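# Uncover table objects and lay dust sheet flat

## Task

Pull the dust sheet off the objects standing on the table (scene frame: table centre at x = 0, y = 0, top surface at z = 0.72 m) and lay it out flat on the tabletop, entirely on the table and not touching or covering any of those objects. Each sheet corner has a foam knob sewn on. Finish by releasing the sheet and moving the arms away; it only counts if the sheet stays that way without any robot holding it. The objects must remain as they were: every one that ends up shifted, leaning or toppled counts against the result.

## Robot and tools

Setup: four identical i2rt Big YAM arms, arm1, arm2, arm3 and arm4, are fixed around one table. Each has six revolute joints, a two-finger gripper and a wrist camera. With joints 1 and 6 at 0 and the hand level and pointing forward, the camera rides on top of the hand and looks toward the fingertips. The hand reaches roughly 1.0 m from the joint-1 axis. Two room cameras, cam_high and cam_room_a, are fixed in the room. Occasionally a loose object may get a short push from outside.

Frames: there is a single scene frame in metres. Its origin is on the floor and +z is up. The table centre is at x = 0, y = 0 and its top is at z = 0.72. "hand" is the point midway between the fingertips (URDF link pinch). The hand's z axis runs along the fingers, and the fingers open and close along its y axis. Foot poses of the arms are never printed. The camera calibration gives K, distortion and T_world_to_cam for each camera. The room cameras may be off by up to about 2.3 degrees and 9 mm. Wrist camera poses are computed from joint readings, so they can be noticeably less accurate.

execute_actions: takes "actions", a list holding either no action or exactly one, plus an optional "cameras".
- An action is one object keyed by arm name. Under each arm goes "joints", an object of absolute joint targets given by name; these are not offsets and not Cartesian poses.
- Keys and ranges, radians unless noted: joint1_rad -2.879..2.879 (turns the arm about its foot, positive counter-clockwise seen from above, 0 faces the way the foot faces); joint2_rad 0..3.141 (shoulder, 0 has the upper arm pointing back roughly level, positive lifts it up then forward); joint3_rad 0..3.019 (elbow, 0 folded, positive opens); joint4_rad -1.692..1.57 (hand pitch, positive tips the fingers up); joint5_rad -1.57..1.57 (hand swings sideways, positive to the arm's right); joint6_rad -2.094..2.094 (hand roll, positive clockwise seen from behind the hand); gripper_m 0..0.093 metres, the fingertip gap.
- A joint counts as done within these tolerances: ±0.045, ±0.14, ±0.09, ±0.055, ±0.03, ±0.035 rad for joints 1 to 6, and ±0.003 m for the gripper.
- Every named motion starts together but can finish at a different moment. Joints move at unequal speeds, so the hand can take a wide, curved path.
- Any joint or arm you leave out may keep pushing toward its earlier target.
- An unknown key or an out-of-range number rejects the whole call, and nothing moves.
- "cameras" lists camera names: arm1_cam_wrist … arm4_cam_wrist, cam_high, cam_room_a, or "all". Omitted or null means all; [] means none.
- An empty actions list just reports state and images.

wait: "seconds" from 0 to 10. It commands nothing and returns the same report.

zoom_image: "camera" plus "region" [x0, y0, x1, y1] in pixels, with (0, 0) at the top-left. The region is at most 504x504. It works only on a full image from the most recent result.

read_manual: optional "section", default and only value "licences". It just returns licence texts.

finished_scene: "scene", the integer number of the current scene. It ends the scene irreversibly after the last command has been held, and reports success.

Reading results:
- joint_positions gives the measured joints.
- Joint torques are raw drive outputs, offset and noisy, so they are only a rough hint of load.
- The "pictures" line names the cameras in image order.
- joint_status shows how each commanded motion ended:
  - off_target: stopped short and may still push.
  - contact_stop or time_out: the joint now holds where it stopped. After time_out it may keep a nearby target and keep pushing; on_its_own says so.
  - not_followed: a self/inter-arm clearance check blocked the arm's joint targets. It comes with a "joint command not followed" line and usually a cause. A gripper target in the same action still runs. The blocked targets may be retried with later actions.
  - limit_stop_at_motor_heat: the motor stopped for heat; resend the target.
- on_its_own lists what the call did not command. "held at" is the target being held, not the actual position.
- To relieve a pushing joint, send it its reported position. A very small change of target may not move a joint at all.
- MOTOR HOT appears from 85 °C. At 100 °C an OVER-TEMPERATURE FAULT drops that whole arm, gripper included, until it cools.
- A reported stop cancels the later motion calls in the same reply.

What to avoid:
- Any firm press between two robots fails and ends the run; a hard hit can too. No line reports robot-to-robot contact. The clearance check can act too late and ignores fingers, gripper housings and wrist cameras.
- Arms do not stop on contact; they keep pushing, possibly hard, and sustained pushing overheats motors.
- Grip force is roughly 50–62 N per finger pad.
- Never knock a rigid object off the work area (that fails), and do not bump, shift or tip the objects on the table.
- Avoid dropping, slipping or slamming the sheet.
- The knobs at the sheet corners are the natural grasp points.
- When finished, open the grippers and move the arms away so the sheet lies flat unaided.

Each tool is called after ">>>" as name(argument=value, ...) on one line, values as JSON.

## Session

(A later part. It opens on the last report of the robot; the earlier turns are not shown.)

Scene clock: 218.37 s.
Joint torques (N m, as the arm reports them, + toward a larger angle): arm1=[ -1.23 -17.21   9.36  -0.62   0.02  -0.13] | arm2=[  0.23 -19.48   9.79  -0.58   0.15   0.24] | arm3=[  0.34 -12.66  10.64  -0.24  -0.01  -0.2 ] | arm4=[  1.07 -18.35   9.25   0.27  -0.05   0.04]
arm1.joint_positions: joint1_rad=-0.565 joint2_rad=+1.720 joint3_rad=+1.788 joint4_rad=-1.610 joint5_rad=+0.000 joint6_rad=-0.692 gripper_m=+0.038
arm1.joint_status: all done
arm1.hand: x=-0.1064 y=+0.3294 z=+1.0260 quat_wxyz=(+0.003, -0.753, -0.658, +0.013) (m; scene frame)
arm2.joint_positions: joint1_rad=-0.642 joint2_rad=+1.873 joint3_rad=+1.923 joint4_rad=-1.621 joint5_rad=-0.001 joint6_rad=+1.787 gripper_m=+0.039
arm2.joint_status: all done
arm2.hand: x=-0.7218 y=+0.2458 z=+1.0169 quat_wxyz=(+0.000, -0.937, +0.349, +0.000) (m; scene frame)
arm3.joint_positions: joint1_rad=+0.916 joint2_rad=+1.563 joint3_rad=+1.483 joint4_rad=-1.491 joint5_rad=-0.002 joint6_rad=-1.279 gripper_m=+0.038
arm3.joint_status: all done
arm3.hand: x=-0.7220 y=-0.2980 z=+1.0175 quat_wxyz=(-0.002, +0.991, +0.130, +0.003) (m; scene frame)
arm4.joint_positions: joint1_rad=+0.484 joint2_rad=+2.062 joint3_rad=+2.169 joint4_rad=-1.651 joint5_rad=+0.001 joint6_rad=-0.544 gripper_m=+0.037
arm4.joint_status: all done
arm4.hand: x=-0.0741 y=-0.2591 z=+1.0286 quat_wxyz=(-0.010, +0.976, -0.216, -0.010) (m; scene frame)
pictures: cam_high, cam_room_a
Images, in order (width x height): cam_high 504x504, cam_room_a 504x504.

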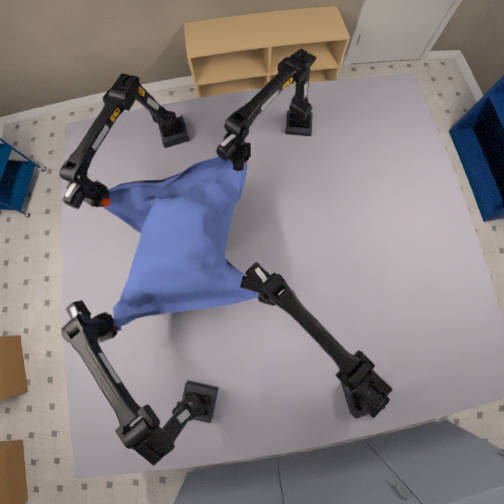

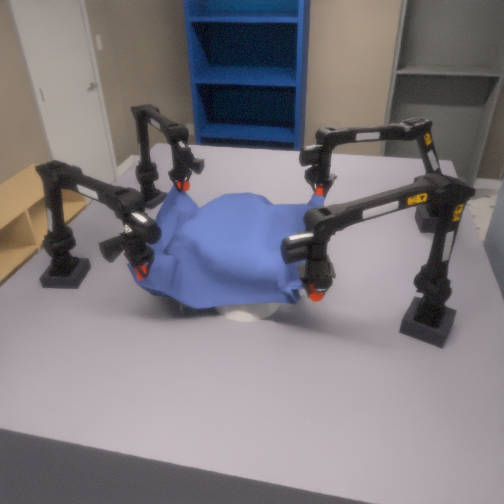

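>>> execute_actions(actions=[{"arm1":{"joints":{"joint1_rad":-0.607,"joint2_rad":1.466,"joint3_rad":1.793,"joint4_rad":-1.627}},"arm2":{"joints":{"joint1_rad":-0.777,"joint2_rad":1.405,"joint3_rad":1.7,"joint4_rad":-1.57}},"arm3":{"joints":{"joint1_rad":0.957,"joint2_rad":1.31,"joint3_rad":1.56,"joint4_rad":-1.537}},"arm4":{"joints":{"joint1_rad":0.57,"joint2_rad":1.726,"joint3_rad":1.974,"joint4_rad":-1.548}}}], cameras=["cam_high","cam_room_a"])

Scene clock: 239.20 s.
Joint torques (N m, as the arm reports them, + toward a larger angle): arm1=[ -1.18 -13.13   9.34   0.    -0.02  -0.14] | arm2=[  0.23 -11.74   9.46   0.42   0.13   0.23] | arm3=[ 0.81 -8.81 13.07  0.46 -0.05 -0.16] | arm4=[  1.83 -13.38   8.89   1.86  -0.13   0.06]
arm1.joint_positions: joint1_rad=-0.609 joint2_rad=+1.460 joint3_rad=+1.788 joint4_rad=-1.618 joint5_rad=-0.001 joint6_rad=-0.693 gripper_m=+0.038
arm1.joint_status: all done
arm1.hand: x=-0.0785 y=+0.3827 z=+1.1528 quat_wxyz=(+0.002, -0.759, -0.636, +0.139) (m; scene frame)
arm2.joint_positions: joint1_rad=-0.776 joint2_rad=+1.417 joint3_rad=+1.687 joint4_rad=-1.577 joint5_rad=-0.001 joint6_rad=+1.789 gripper_m=+0.039
arm2.joint_status: all done
arm2.hand: x=-0.7180 y=+0.3823 z=+1.1517 quat_wxyz=(-0.129, -0.904, +0.407, +0.027) (m; scene frame)
arm3.joint_positions: joint1_rad=+0.956 joint2_rad=+1.311 joint3_rad=+1.529 joint4_rad=-1.531 joint5_rad=-0.001 joint6_rad=-1.281 gripper_m=+0.038
arm3.joint_status: all done
arm3.hand: x=-0.7150 y=-0.3435 z=+1.1424 quat_wxyz=(-0.118, +0.980, +0.150, -0.051) (m; scene frame)
arm4.joint_positions: joint1_rad=+0.567 joint2_rad=+1.714 joint3_rad=+1.968 joint4_rad=-1.564 joint5_rad=+0.002 joint6_rad=-0.544 gripper_m=+0.037
arm4.joint_status: all done
arm4.hand: x=-0.0733 y=-0.3457 z=+1.1551 quat_wxyz=(-0.087, +0.976, -0.174, -0.097) (m; scene frame)
pictures: cam_high, cam_room_a
Images, in order (width x height): cam_high 504x504, cam_room_a 504x504.

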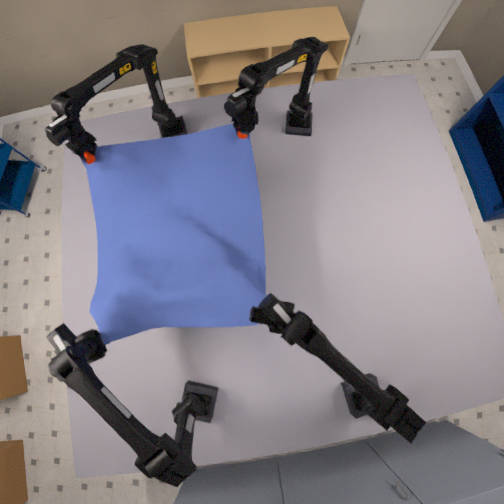

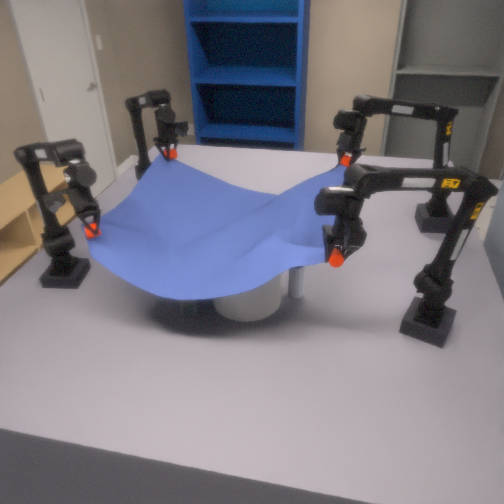

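>>> execute_actions(actions=[{"arm1":{"joints":{"joint1_rad":-0.66,"joint2_rad":1.39,"joint3_rad":1.9,"joint4_rad":-1.685}},"arm2":{"joints":{"joint1_rad":-0.832,"joint2_rad":1.325,"joint3_rad":1.8,"joint4_rad":-1.645}},"arm3":{"joints":{"joint1_rad":1.013,"joint2_rad":1.23,"joint3_rad":1.67,"joint4_rad":-1.62}},"arm4":{"joints":{"joint1_rad":0.602,"joint2_rad":1.61,"joint3_rad":2.0,"joint4_rad":-1.585}}}], cameras=["cam_high","cam_room_a"])

Scene clock: 260.57 s.
Joint torques (N m, as the arm reports them, + toward a larger angle): arm1=[ -1.57 -10.14  12.13  -0.22   0.02  -0.07] | arm2=[ 0.13 -9.63 10.91  0.06  0.16  0.2 ] | arm3=[ 0.99 -6.72 13.6   0.6  -0.06 -0.14] | arm4=[  1.72 -13.73  10.89   0.6   -0.11   0.05]
arm1.joint_positions: joint1_rad=-0.657 joint2_rad=+1.383 joint3_rad=+1.857 joint4_rad=-1.671 joint5_rad=-0.001 joint6_rad=-0.693 gripper_m=+0.038
arm1.joint_status: all done
arm1.hand: x=-0.0692 y=+0.4181 z=+1.2120 quat_wxyz=(+0.006, -0.769, -0.613, +0.185) (m; scene frame)
arm2.joint_positions: joint1_rad=-0.829 joint2_rad=+1.324 joint3_rad=+1.764 joint4_rad=-1.637 joint5_rad=-0.002 joint6_rad=+1.789 gripper_m=+0.039
arm2.joint_status: all done
arm2.hand: x=-0.7167 y=+0.4226 z=+1.2204 quat_wxyz=(-0.182, -0.885, +0.427, +0.043) (m; scene frame)
arm3.joint_positions: joint1_rad=+1.013 joint2_rad=+1.225 joint3_rad=+1.629 joint4_rad=-1.612 joint5_rad=-0.001 joint6_rad=-1.281 gripper_m=+0.038
arm3.joint_status: all done
arm3.hand: x=-0.7171 y=-0.3815 z=+1.2132 quat_wxyz=(-0.162, +0.968, +0.177, -0.078) (m; scene frame)
arm4.joint_positions: joint1_rad=+0.599 joint2_rad=+1.616 joint3_rad=+1.968 joint4_rad=-1.564 joint5_rad=+0.002 joint6_rad=-0.544 gripper_m=+0.037
arm4.joint_status: all done
arm4.hand: x=-0.0714 y=-0.3761 z=+1.2082 quat_wxyz=(-0.116, +0.971, -0.158, -0.135) (m; scene frame)
pictures: cam_high, cam_room_a
Images, in order (width x height): cam_high 504x504, cam_room_a 504x504.

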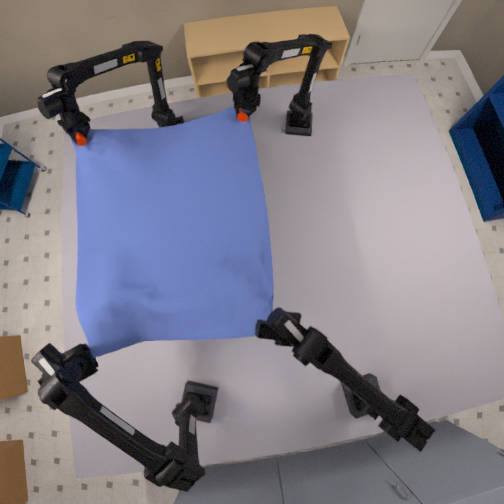

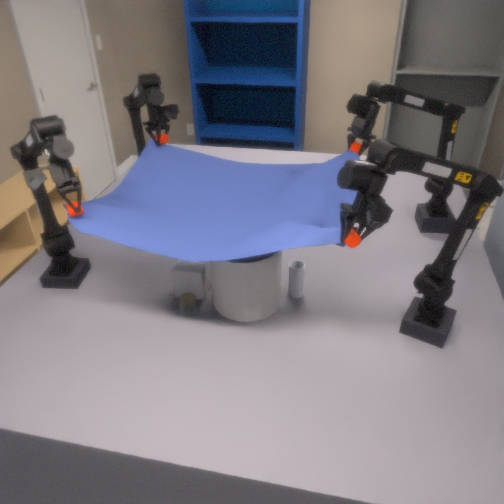

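>>> execute_actions(actions=[{"arm1":{"joints":{"joint1_rad":-0.089,"joint2_rad":0.927,"joint3_rad":1.495,"joint4_rad":-1.558,"joint6_rad":-0.12}},"arm2":{"joints":{"joint1_rad":-0.216,"joint2_rad":1.014,"joint3_rad":1.485,"joint4_rad":-1.457,"joint6_rad":2.08}},"arm3":{"joints":{"joint1_rad":0.335,"joint2_rad":0.861,"joint3_rad":1.365,"joint4_rad":-1.495,"joint6_rad":-1.96}},"arm4":{"joints":{"joint1_rad":0.155,"joint2_rad":1.112,"joint3_rad":1.46,"joint4_rad":-1.34,"joint6_rad":-0.99}}}], cameras=["cam_high","cam_room_a"])

Scene clock: 301.73 s.
Joint torques (N m, as the arm reports them, + toward a larger angle): arm1=[-0.64 -2.14  8.57  1.07  0.09  0.09] | arm2=[ 0.34 -4.96  8.98  1.07  0.28  0.19] | arm3=[ 0.53 -2.47  9.93  1.78 -0.13 -0.16] | arm4=[ 2.14 -4.38  8.49  2.52 -0.1   0.04]
arm1.joint_positions: joint1_rad=-0.097 joint2_rad=+0.929 joint3_rad=+1.500 joint4_rad=-1.568 joint5_rad=-0.001 joint6_rad=-0.130 gripper_m=+0.038
arm1.joint_status: all done
arm1.hand: x=+0.1798 y=+0.4046 z=+1.2256 quat_wxyz=(-0.144, -0.751, -0.597, +0.242) (m; scene frame)
arm2.joint_positions: joint1_rad=-0.217 joint2_rad=+1.018 joint3_rad=+1.475 joint4_rad=-1.469 joint5_rad=-0.005 joint6_rad=+2.067 gripper_m=+0.039
arm2.joint_status: all done
arm2.hand: x=-0.4694 y=+0.4036 z=+1.2205 quat_wxyz=(-0.270, -0.923, +0.268, -0.060) (m; scene frame)
arm3.joint_positions: joint1_rad=+0.339 joint2_rad=+0.864 joint3_rad=+1.365 joint4_rad=-1.508 joint5_rad=+0.002 joint6_rad=-1.947 gripper_m=+0.038
arm3.joint_status: all done
arm3.hand: x=-0.4701 y=-0.4030 z=+1.2233 quat_wxyz=(-0.274, +0.945, +0.169, +0.060) (m; scene frame)
arm4.joint_positions: joint1_rad=+0.148 joint2_rad=+1.107 joint3_rad=+1.462 joint4_rad=-1.363 joint5_rad=+0.002 joint6_rad=-0.980 gripper_m=+0.037
arm4.joint_status: all done
arm4.hand: x=+0.1849 y=-0.4068 z=+1.2253 quat_wxyz=(-0.254, +0.947, -0.161, -0.113) (m; scene frame)
pictures: cam_high, cam_room_a
Images, in order (width x height): cam_high 504x504, cam_room_a 504x504.

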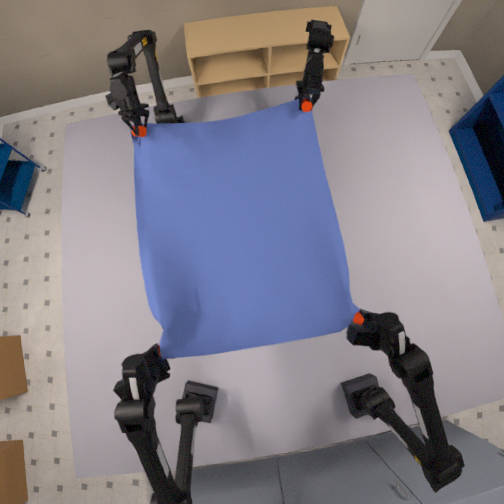

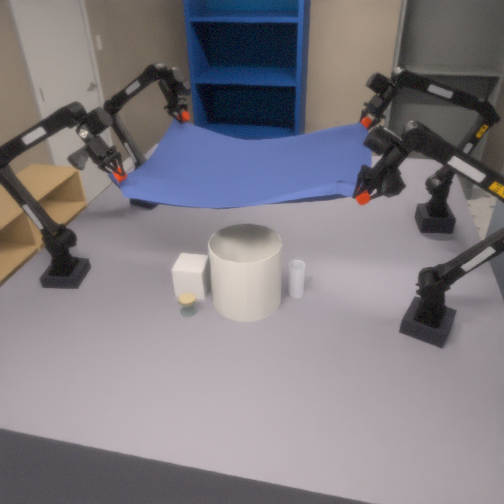

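>>> execute_actions(actions=[{"arm1":{"joints":{"joint1_rad":0.73,"joint2_rad":0.965,"joint3_rad":1.5,"joint4_rad":-1.53,"joint6_rad":0.69}},"arm2":{"joints":{"joint1_rad":0.418,"joint2_rad":1.167,"joint3_rad":1.6,"joint4_rad":-1.4}},"arm3":{"joints":{"joint1_rad":-0.37,"joint2_rad":1.071,"joint3_rad":1.495,"joint4_rad":-1.39,"joint6_rad":-2.08}},"arm4":{"joints":{"joint1_rad":-0.458,"joint4_rad":-1.32,"joint6_rad":-1.6}}}], cameras=["cam_high"])

Scene clock: 318.40 s.
Joint torques (N m, as the arm reports them, + toward a larger angle): arm1=[ 0.01 -3.71  9.2   1.43 -0.07  0.07] | arm2=[ 0.29 -8.78 11.97  0.83  0.12  0.19] | arm3=[ 0.78 -6.1  14.44  1.52 -0.1  -0.15] | arm4=[ 1.57 -4.62  8.5   2.47 -0.01  0.04]
arm1.joint_positions: joint1_rad=+0.720 joint2_rad=+0.965 joint3_rad=+1.500 joint4_rad=-1.543 joint5_rad=+0.004 joint6_rad=+0.682 gripper_m=+0.038
arm1.joint_status: all done
arm1.hand: x=+0.4282 y=+0.4005 z=+1.2177 quat_wxyz=(-0.268, -0.752, -0.600, +0.060) (m; scene frame)
arm2.joint_positions: joint1_rad=+0.420 joint2_rad=+1.182 joint3_rad=+1.555 joint4_rad=-1.408 joint5_rad=-0.002 joint6_rad=+2.068 gripper_m=+0.039
arm2.joint_status: all done
arm2.hand: x=-0.2185 y=+0.4004 z=+1.2057 quat_wxyz=(-0.228, -0.964, -0.034, -0.134) (m; scene frame)
arm3.joint_positions: joint1_rad=-0.367 joint2_rad=+1.080 joint3_rad=+1.448 joint4_rad=-1.398 joint5_rad=+0.000 joint6_rad=-2.068 gripper_m=+0.038
arm3.joint_status: all done
arm3.hand: x=-0.2197 y=-0.4095 z=+1.2096 quat_wxyz=(-0.221, +0.956, -0.112, +0.157) (m; scene frame)
arm4.joint_positions: joint1_rad=-0.457 joint2_rad=+1.107 joint3_rad=+1.462 joint4_rad=-1.343 joint5_rad=-0.001 joint6_rad=-1.591 gripper_m=+0.037
arm4.joint_status: all done
arm4.hand: x=+0.4253 y=-0.4147 z=+1.2279 quat_wxyz=(-0.282, +0.945, -0.157, +0.052) (m; scene frame)
pictures: cam_high
Images, in order (width x height): cam_high 504x504.

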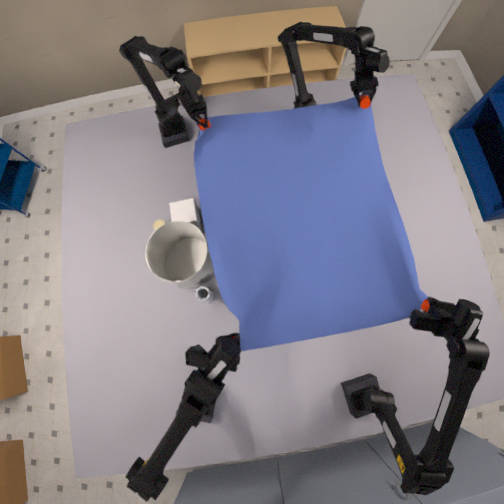

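>>> execute_actions(actions=[{"arm1":{"joints":{"joint1_rad":1.17,"joint2_rad":1.378,"joint3_rad":1.44,"joint4_rad":-1.35,"joint6_rad":1.12}},"arm2":{"joints":{"joint1_rad":0.728,"joint2_rad":1.6,"joint3_rad":1.68,"joint4_rad":-1.32}},"arm3":{"joints":{"joint1_rad":-0.648,"joint2_rad":1.57,"joint3_rad":1.6,"joint4_rad":-1.28}},"arm4":{"joints":{"joint1_rad":-0.862,"joint2_rad":1.551,"joint3_rad":1.51,"joint4_rad":-1.225,"joint6_rad":-2.0}}}], cameras=["cam_high","cam_room_a"])

Scene clock: 339.03 s.
Joint torques (N m, as the arm reports them, + toward a larger angle): arm1=[ -1.88 -11.88  10.6    0.5   -0.2    0.07] | arm2=[ -0.76 -15.35  11.22   0.14   0.12   0.21] | arm3=[  1.14 -13.23  12.4    0.79  -0.02  -0.16] | arm4=[  1.56 -14.19  11.47   1.66  -0.05   0.05]
arm1.joint_positions: joint1_rad=+1.166 joint2_rad=+1.385 joint3_rad=+1.426 joint4_rad=-1.361 joint5_rad=+0.010 joint6_rad=+1.111 gripper_m=+0.038
arm1.joint_status: all done
arm1.hand: x=+0.6477 y=+0.4038 z=+1.0431 quat_wxyz=(-0.120, -0.771, -0.625, -0.024) (m; scene frame)
arm2.joint_positions: joint1_rad=+0.739 joint2_rad=+1.607 joint3_rad=+1.649 joint4_rad=-1.320 joint5_rad=-0.001 joint6_rad=+2.070 gripper_m=+0.039
arm2.joint_status: all done
arm2.hand: x=-0.0148 y=+0.4047 z=+1.0581 quat_wxyz=(-0.112, -0.971, -0.190, -0.093) (m; scene frame)
arm3.joint_positions: joint1_rad=-0.651 joint2_rad=+1.575 joint3_rad=+1.579 joint4_rad=-1.282 joint5_rad=-0.002 joint6_rad=-2.071 gripper_m=+0.038
arm3.joint_status: all done
arm3.hand: x=-0.0147 y=-0.4088 z=+1.0631 quat_wxyz=(-0.110, +0.956, -0.251, +0.102) (m; scene frame)
arm4.joint_positions: joint1_rad=-0.863 joint2_rad=+1.574 joint3_rad=+1.472 joint4_rad=-1.241 joint5_rad=-0.001 joint6_rad=-1.990 gripper_m=+0.037
arm4.joint_status: all done
arm4.hand: x=+0.6469 y=-0.4140 z=+1.0312 quat_wxyz=(-0.094, +0.980, -0.167, +0.062) (m; scene frame)
pictures: cam_high, cam_room_a
Images, in order (width x height): cam_high 504x504, cam_room_a 504x504.

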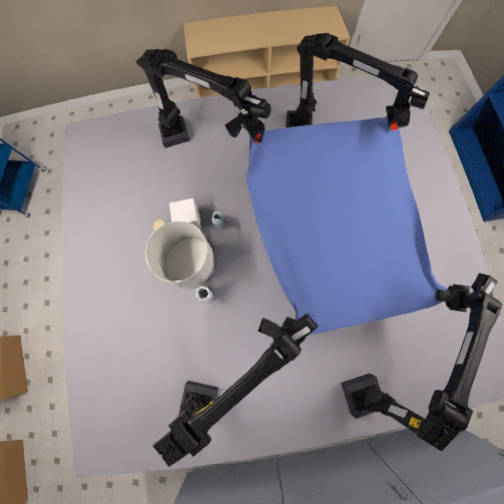

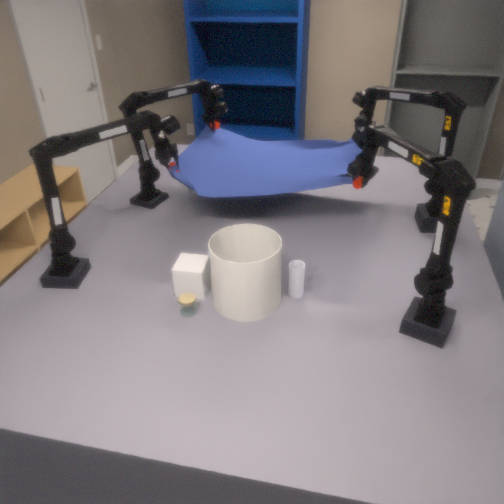

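>>> execute_actions(actions=[{"arm1":{"joints":{"joint1_rad":1.18,"joint2_rad":1.64,"joint3_rad":1.08,"joint4_rad":-0.92}},"arm2":{"joints":{"joint1_rad":0.745,"joint2_rad":1.877,"joint3_rad":1.37,"joint4_rad":-0.96}},"arm3":{"joints":{"joint1_rad":-0.682,"joint2_rad":1.862,"joint3_rad":1.295,"joint4_rad":-0.912}},"arm4":{"joints":{"joint1_rad":-0.886,"joint2_rad":1.84,"joint3_rad":1.21,"joint4_rad":-0.842}}}])

Scene clock: 352.63 s.
Joint torques (N m, as the arm reports them, + toward a larger angle): arm1=[ -0.02 -13.66   8.8    0.34  -0.44   0.05] | arm2=[  1.09 -16.95   9.49  -0.35   0.07   0.2 ] | arm3=[  0.58 -14.83  10.46   0.24   0.2   -0.12] | arm4=[  1.24 -16.37   7.72   1.03   0.19   0.02]
arm1.joint_positions: joint1_rad=+1.166 joint2_rad=+1.646 joint3_rad=+1.064 joint4_rad=-0.929 joint5_rad=+0.018 joint6_rad=+1.112 gripper_m=+0.038
arm1.joint_status: all done
arm1.hand: x=+0.6390 y=+0.4099 z=+0.7979 quat_wxyz=(-0.029, -0.776, -0.630, +0.001) (m; scene frame)
arm2.joint_positions: joint1_rad=+0.739 joint2_rad=+1.876 joint3_rad=+1.343 joint4_rad=-0.956 joint5_rad=+0.001 joint6_rad=+2.071 gripper_m=+0.039
arm2.joint_status: all done
arm2.hand: x=-0.0208 y=+0.4087 z=+0.8028 quat_wxyz=(-0.031, -0.981, -0.192, -0.025) (m; scene frame)
arm3.joint_positions: joint1_rad=-0.676 joint2_rad=+1.857 joint3_rad=+1.272 joint4_rad=-0.912 joint5_rad=-0.007 joint6_rad=-2.075 gripper_m=+0.038
arm3.joint_status: all done
arm3.hand: x=-0.0182 y=-0.4250 z=+0.8064 quat_wxyz=(-0.033, +0.964, -0.264, +0.026) (m; scene frame)
arm4.joint_positions: joint1_rad=-0.880 joint2_rad=+1.861 joint3_rad=+1.194 joint4_rad=-0.849 joint5_rad=-0.008 joint6_rad=-1.991 gripper_m=+0.037
arm4.joint_status: all done
arm4.hand: x=+0.6402 y=-0.4324 z=+0.7927 quat_wxyz=(-0.025, +0.984, -0.176, +0.012) (m; scene frame)
pictures: arm1_cam_wrist, arm2_cam_wrist, arm3_cam_wrist, arm4_cam_wrist, cam_high, cam_room_a
camera_calibration (this result's frames):
arm1_cam_wrist: T_world_to_cam=[[-0.979257, 0.195593, -0.052906, 0.58895], [0.133354, 0.818721, 0.558491, -0.859457], [0.152552, 0.539852, -0.827821, 0.466184], [0, 0, 0, 1]] pos_world=[0.620228, 0.336791, 0.897076]
arm2_cam_wrist: T_world_to_cam=[[-0.352476, 0.932009, -0.0843817, -0.31376], [0.718782, 0.327366, 0.613338, -0.611996], [0.59926, 0.155535, -0.7853, 0.707659], [0, 0, 0, 1]] pos_world=[-0.094773, 0.382708, 0.904609]
arm3_cam_wrist: T_world_to_cam=[[0.505918, 0.859504, 0.0728078, 0.318374], [0.668411, -0.443987, 0.596743, -0.649062], [0.545228, -0.253237, -0.799123, 0.672032], [0, 0, 0, 1]] pos_world=[-0.0936415, -0.391636, 0.901179]
arm4_cam_wrist: T_world_to_cam=[[0.350297, 0.935038, 0.0547378, 0.140265], [0.745079, -0.313592, 0.588657, -1.07087], [0.567582, -0.165421, -0.806527, 0.325822], [0, 0, 0, 1]] pos_world=[0.563821, -0.413073, 0.885484]
Images, in order (width x height): arm1_cam_wrist 616x616, arm2_cam_wrist 616x616, arm3_cam_wrist 616x616, arm4_cam_wrist 616x616, cam_high 504x504, cam_room_a 504x504.

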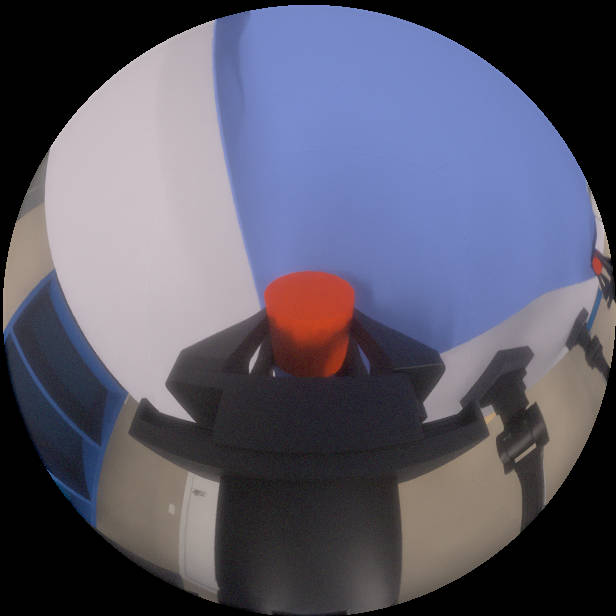

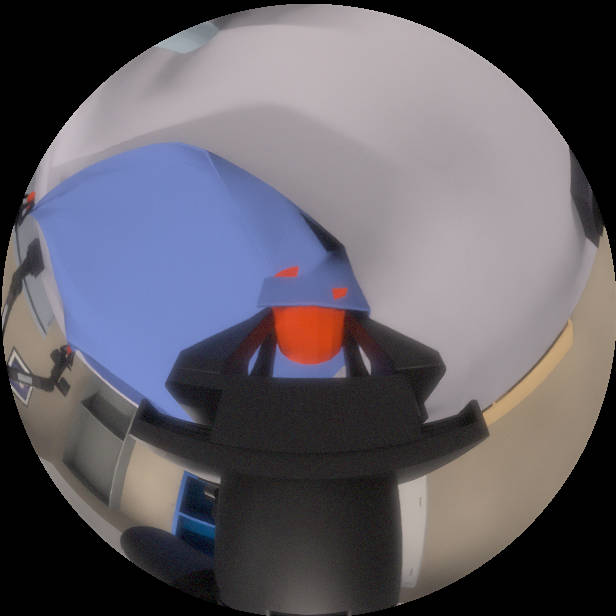

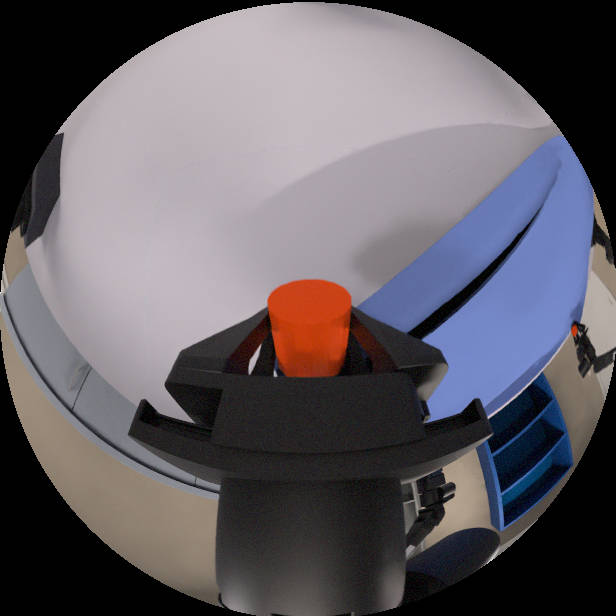

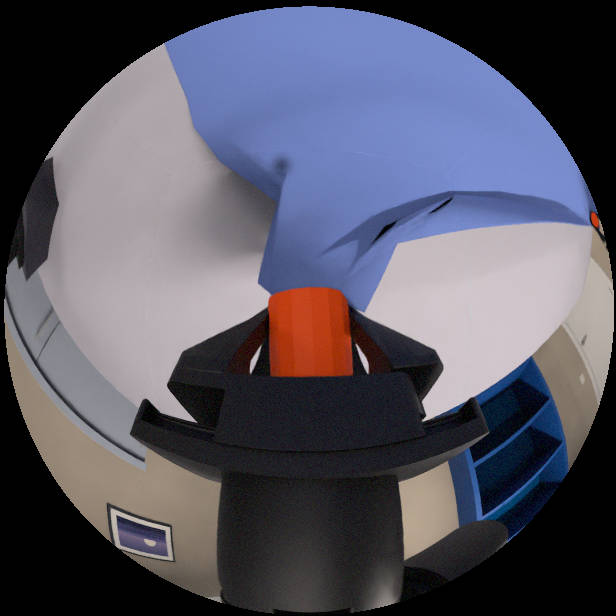

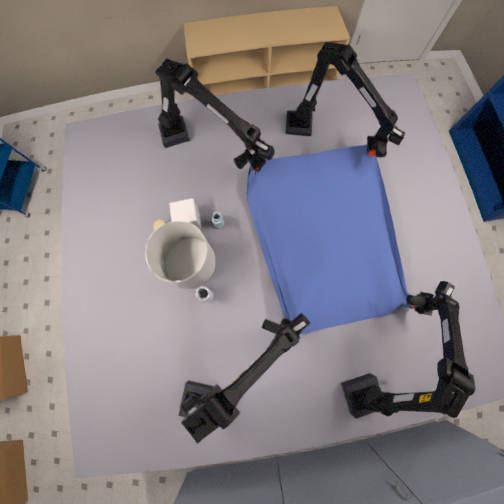

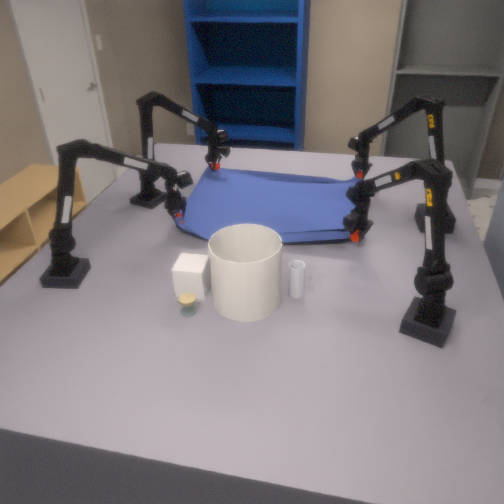

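>>> execute_actions(actions=[{"arm1":{"joints":{"joint2_rad":1.73,"joint4_rad":-0.87}},"arm2":{"joints":{"joint2_rad":1.96,"joint4_rad":-0.92}},"arm3":{"joints":{"joint2_rad":1.96,"joint1_rad":-0.67}},"arm4":{"joints":{"joint1_rad":-0.9,"joint2_rad":1.925,"joint4_rad":-0.76,"joint6_rad":-1.55}}}], cameras=[])

>>> execute_actions(actions=[{"arm1":{"joints":{"gripper_m":0.093}},"arm2":{"joints":{"gripper_m":0.093}},"arm3":{"joints":{"gripper_m":0.093}},"arm4":{"joints":{"gripper_m":0.093}}}], cameras=[])

>>> execute_actions(actions=[{"arm1":{"joints":{"joint2_rad":1.378,"joint3_rad":1.3,"joint4_rad":-1.4}},"arm2":{"joints":{"joint2_rad":1.6,"joint3_rad":1.55,"joint4_rad":-1.4}},"arm3":{"joints":{"joint2_rad":1.57,"joint3_rad":1.5,"joint4_rad":-1.4}},"arm4":{"joints":{"joint2_rad":1.551,"joint3_rad":1.4,"joint4_rad":-1.3}}}])

Scene clock: 373.27 s.
Joint torques (N m, as the arm reports them, + toward a larger angle): arm1=[ -0.11 -12.92   8.42   0.48  -0.4    0.05] | arm2=[  0.77 -17.99   8.98  -0.26   0.06   0.2 ] | arm3=[  1.05 -15.72   9.53   0.     0.2   -0.14] | arm4=[  1.36 -13.09   7.41   1.45  -0.06   0.18]
arm1.joint_positions: joint1_rad=+1.166 joint2_rad=+1.724 joint3_rad=+1.064 joint4_rad=-0.884 joint5_rad=+0.015 joint6_rad=+1.112 gripper_m=+0.038
arm1.joint_status: all done
arm1.hand: x=+0.6418 y=+0.4085 z=+0.7648 quat_wxyz=(-0.012, -0.776, -0.630, +0.003) (m; scene frame)
arm2.joint_positions: joint1_rad=+0.739 joint2_rad=+1.972 joint3_rad=+1.344 joint4_rad=-0.922 joint5_rad=+0.001 joint6_rad=+2.071 gripper_m=+0.039
arm2.joint_status: all done
arm2.hand: x=-0.0231 y=+0.4105 z=+0.7532 quat_wxyz=(-0.008, -0.981, -0.192, -0.005) (m; scene frame)
arm3.joint_positions: joint1_rad=-0.672 joint2_rad=+1.965 joint3_rad=+1.273 joint4_rad=-0.911 joint5_rad=-0.007 joint6_rad=-2.075 gripper_m=+0.038
arm3.joint_status: all done
arm3.hand: x=-0.0313 y=-0.4304 z=+0.7522 quat_wxyz=(+0.006, +0.965, -0.262, -0.011) (m; scene frame)
arm4.joint_positions: joint1_rad=-0.895 joint2_rad=+1.911 joint3_rad=+1.194 joint4_rad=-0.776 joint5_rad=+0.000 joint6_rad=-1.559 gripper_m=+0.037
arm4.joint_status: all done
arm4.hand: x=+0.6539 y=-0.4314 z=+0.7691 quat_wxyz=(-0.036, +0.920, -0.389, +0.014) (m; scene frame)
pictures: none
No camera images: the call's "cameras" was empty. Leave "cameras" out to get every camera's image.

Scene clock: 373.97 s.
Joint torques (N m, as the arm reports them, + toward a larger angle): arm1=[ -0.29 -14.2    8.15   0.42  -0.03   0.01] | arm2=[  1.18 -18.37   8.98  -0.13   0.06   0.22] | arm3=[  1.62 -15.22   9.6   -0.01   0.01  -0.14] | arm4=[  1.47 -13.12   7.47   1.4   -0.05   0.16]
arm1.joint_positions: joint1_rad=+1.171 joint2_rad=+1.724 joint3_rad=+1.064 joint4_rad=-0.882 joint5_rad=+0.003 joint6_rad=+1.112 gripper_m=+0.093
arm1.joint_status: all done
arm1.hand: x=+0.6446 y=+0.4113 z=+0.7648 quat_wxyz=(-0.012, -0.775, -0.632, -0.003) (m; scene frame)
arm2.joint_positions: joint1_rad=+0.739 joint2_rad=+1.972 joint3_rad=+1.344 joint4_rad=-0.922 joint5_rad=+0.001 joint6_rad=+2.071 gripper_m=+0.093
arm2.joint_status: all done
arm2.hand: x=-0.0231 y=+0.4105 z=+0.7532 quat_wxyz=(-0.008, -0.981, -0.192, -0.005) (m; scene frame)
arm3.joint_positions: joint1_rad=-0.672 joint2_rad=+1.965 joint3_rad=+1.273 joint4_rad=-0.911 joint5_rad=-0.003 joint6_rad=-2.075 gripper_m=+0.093
arm3.joint_status: all done
arm3.hand: x=-0.0309 y=-0.4311 z=+0.7522 quat_wxyz=(+0.007, +0.965, -0.262, -0.010) (m; scene frame)
arm4.joint_positions: joint1_rad=-0.895 joint2_rad=+1.911 joint3_rad=+1.194 joint4_rad=-0.776 joint5_rad=+0.000 joint6_rad=-1.558 gripper_m=+0.093
arm4.joint_status: all done
arm4.hand: x=+0.6539 y=-0.4314 z=+0.7691 quat_wxyz=(-0.036, +0.920, -0.390, +0.014) (m; scene frame)
pictures: none
No camera images: the call's "cameras" was empty. Leave "cameras" out to get every camera's image.

Scene clock: 375.43 s.
Joint torques (N m, as the arm reports them, + toward a larger angle): arm1=[ -1.13 -10.75  10.02  -0.5    0.05   0.02] | arm2=[  1.14 -15.16   9.38  -0.49   0.02   0.17] | arm3=[  1.04 -12.6   11.41  -0.03  -0.01  -0.12] | arm4=[  1.14 -10.56   9.61   0.3   -0.06   0.16]
arm1.joint_positions: joint1_rad=+1.171 joint2_rad=+1.370 joint3_rad=+1.288 joint4_rad=-1.388 joint5_rad=+0.002 joint6_rad=+1.112 gripper_m=+0.093
arm1.joint_status: all done
arm1.hand: x=+0.6157 y=+0.4330 z=+0.9897 quat_wxyz=(-0.047, -0.774, -0.631, -0.011) (m; scene frame)
arm2.joint_positions: joint1_rad=+0.739 joint2_rad=+1.612 joint3_rad=+1.536 joint4_rad=-1.392 joint5_rad=+0.001 joint6_rad=+2.071 gripper_m=+0.093
arm2.joint_status: all done
arm2.hand: x=-0.0496 y=+0.4326 z=+1.0034 quat_wxyz=(-0.040, -0.980, -0.192, -0.032) (m; scene frame)
arm3.joint_positions: joint1_rad=-0.672 joint2_rad=+1.576 joint3_rad=+1.488 joint4_rad=-1.392 joint5_rad=-0.002 joint6_rad=-2.075 gripper_m=+0.093
arm3.joint_status: all done
arm3.hand: x=-0.0513 y=-0.4437 z=+1.0179 quat_wxyz=(-0.036, +0.964, -0.262, +0.033) (m; scene frame)
arm4.joint_positions: joint1_rad=-0.895 joint2_rad=+1.538 joint3_rad=+1.382 joint4_rad=-1.283 joint5_rad=+0.000 joint6_rad=-1.557 gripper_m=+0.093
arm4.joint_status: all done
arm4.hand: x=+0.6313 y=-0.4540 z=+1.0090 quat_wxyz=(-0.061, +0.918, -0.390, +0.025) (m; scene frame)
pictures: arm1_cam_wrist, arm2_cam_wrist, arm3_cam_wrist, arm4_cam_wrist, cam_high, cam_room_a
camera_calibration (this result's frames):
arm1_cam_wrist: T_world_to_cam=[[-0.977093, 0.189876, -0.0961078, 0.61567], [0.10627, 0.8266, 0.552665, -0.963362], [0.184381, 0.529792, -0.827843, 0.600829], [0, 0, 0, 1]] pos_world=[0.593163, 0.3611, 1.08898]
arm2_cam_wrist: T_world_to_cam=[[-0.350898, 0.930683, -0.10344, -0.309428], [0.708192, 0.336024, 0.620928, -0.734035], [0.612646, 0.144627, -0.777012, 0.875722], [0, 0, 0, 1]] pos_world=[-0.125247, 0.40798, 1.10422]
arm3_cam_wrist: T_world_to_cam=[[0.501771, 0.860894, 0.0841827, 0.32466], [0.659946, -0.443921, 0.60614, -0.77137], [0.559193, -0.248587, -0.790891, 0.848829], [0, 0, 0, 1]] pos_world=[-0.128501, -0.410917, 1.11156]
arm4_cam_wrist: T_world_to_cam=[[0.71689, 0.684324, 0.133302, -0.272744], [0.509449, -0.64471, 0.569922, -1.18092], [0.475952, -0.340661, -0.810814, 0.484348], [0, 0, 0, 1]] pos_world=[0.56662, -0.409707, 1.10211]
Images, in order (width x height): arm1_cam_wrist 616x616, arm2_cam_wrist 616x616, arm3_cam_wrist 616x616, arm4_cam_wrist 616x616, cam_high 504x504, cam_room_a 504x504.

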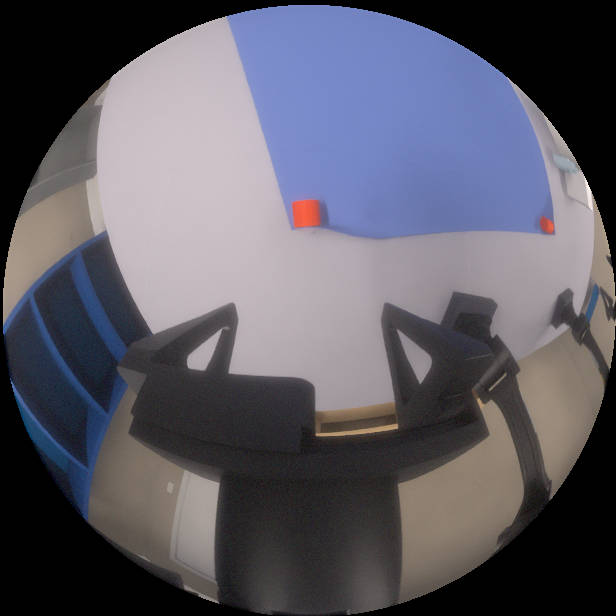

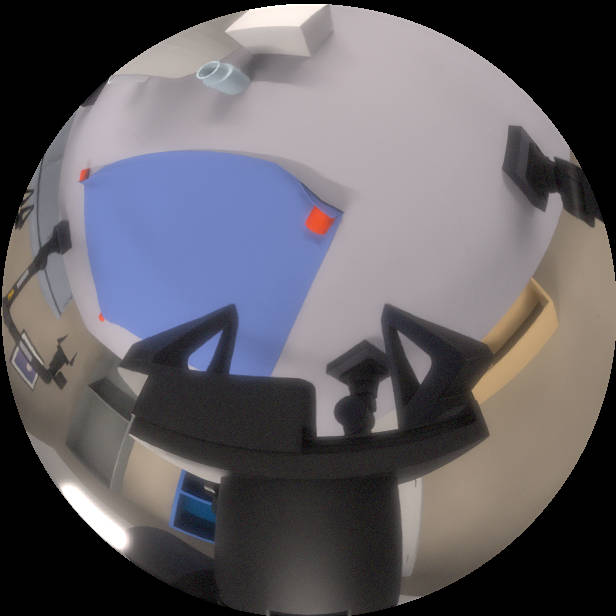

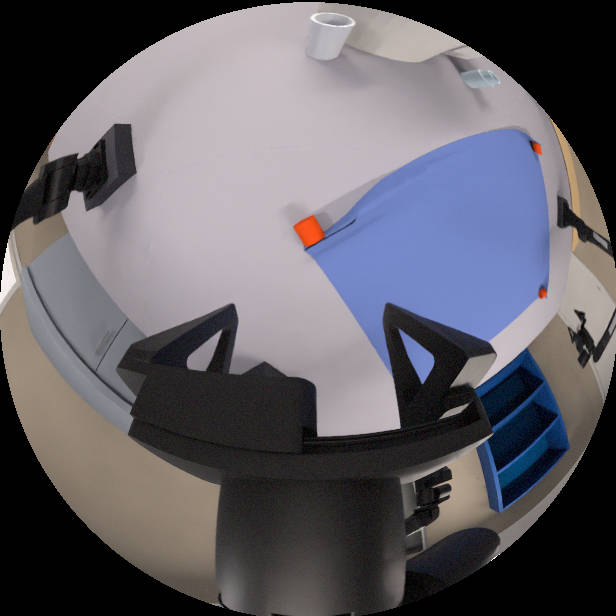

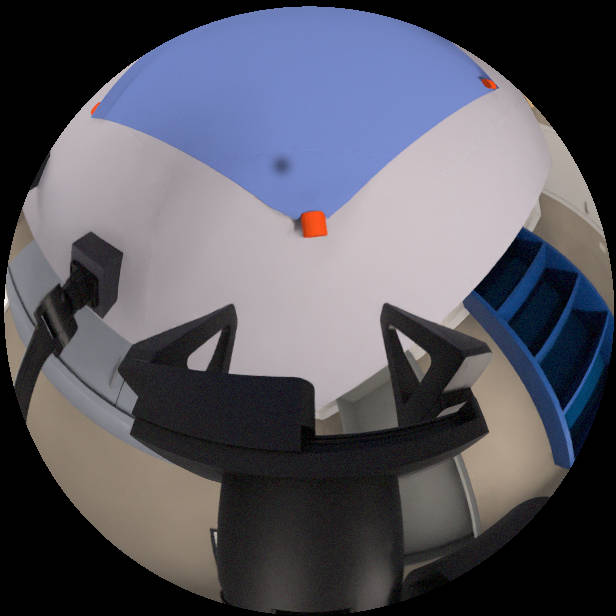

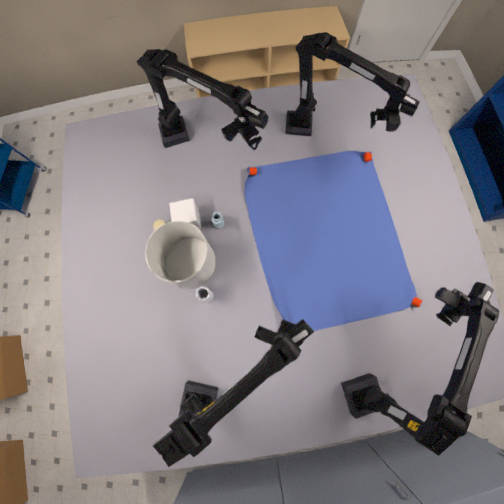

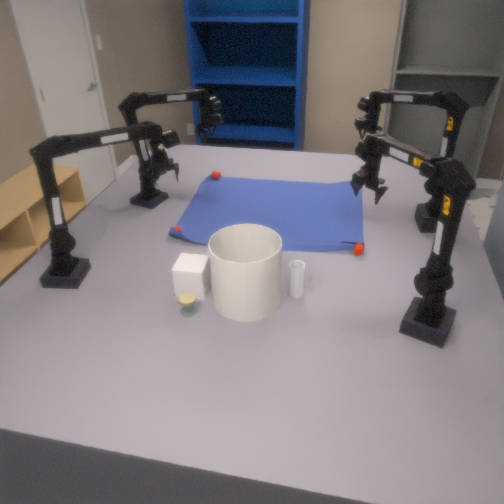

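Good enough.

>>> finished_scene(scene=1)

The scene is finished: the task was done.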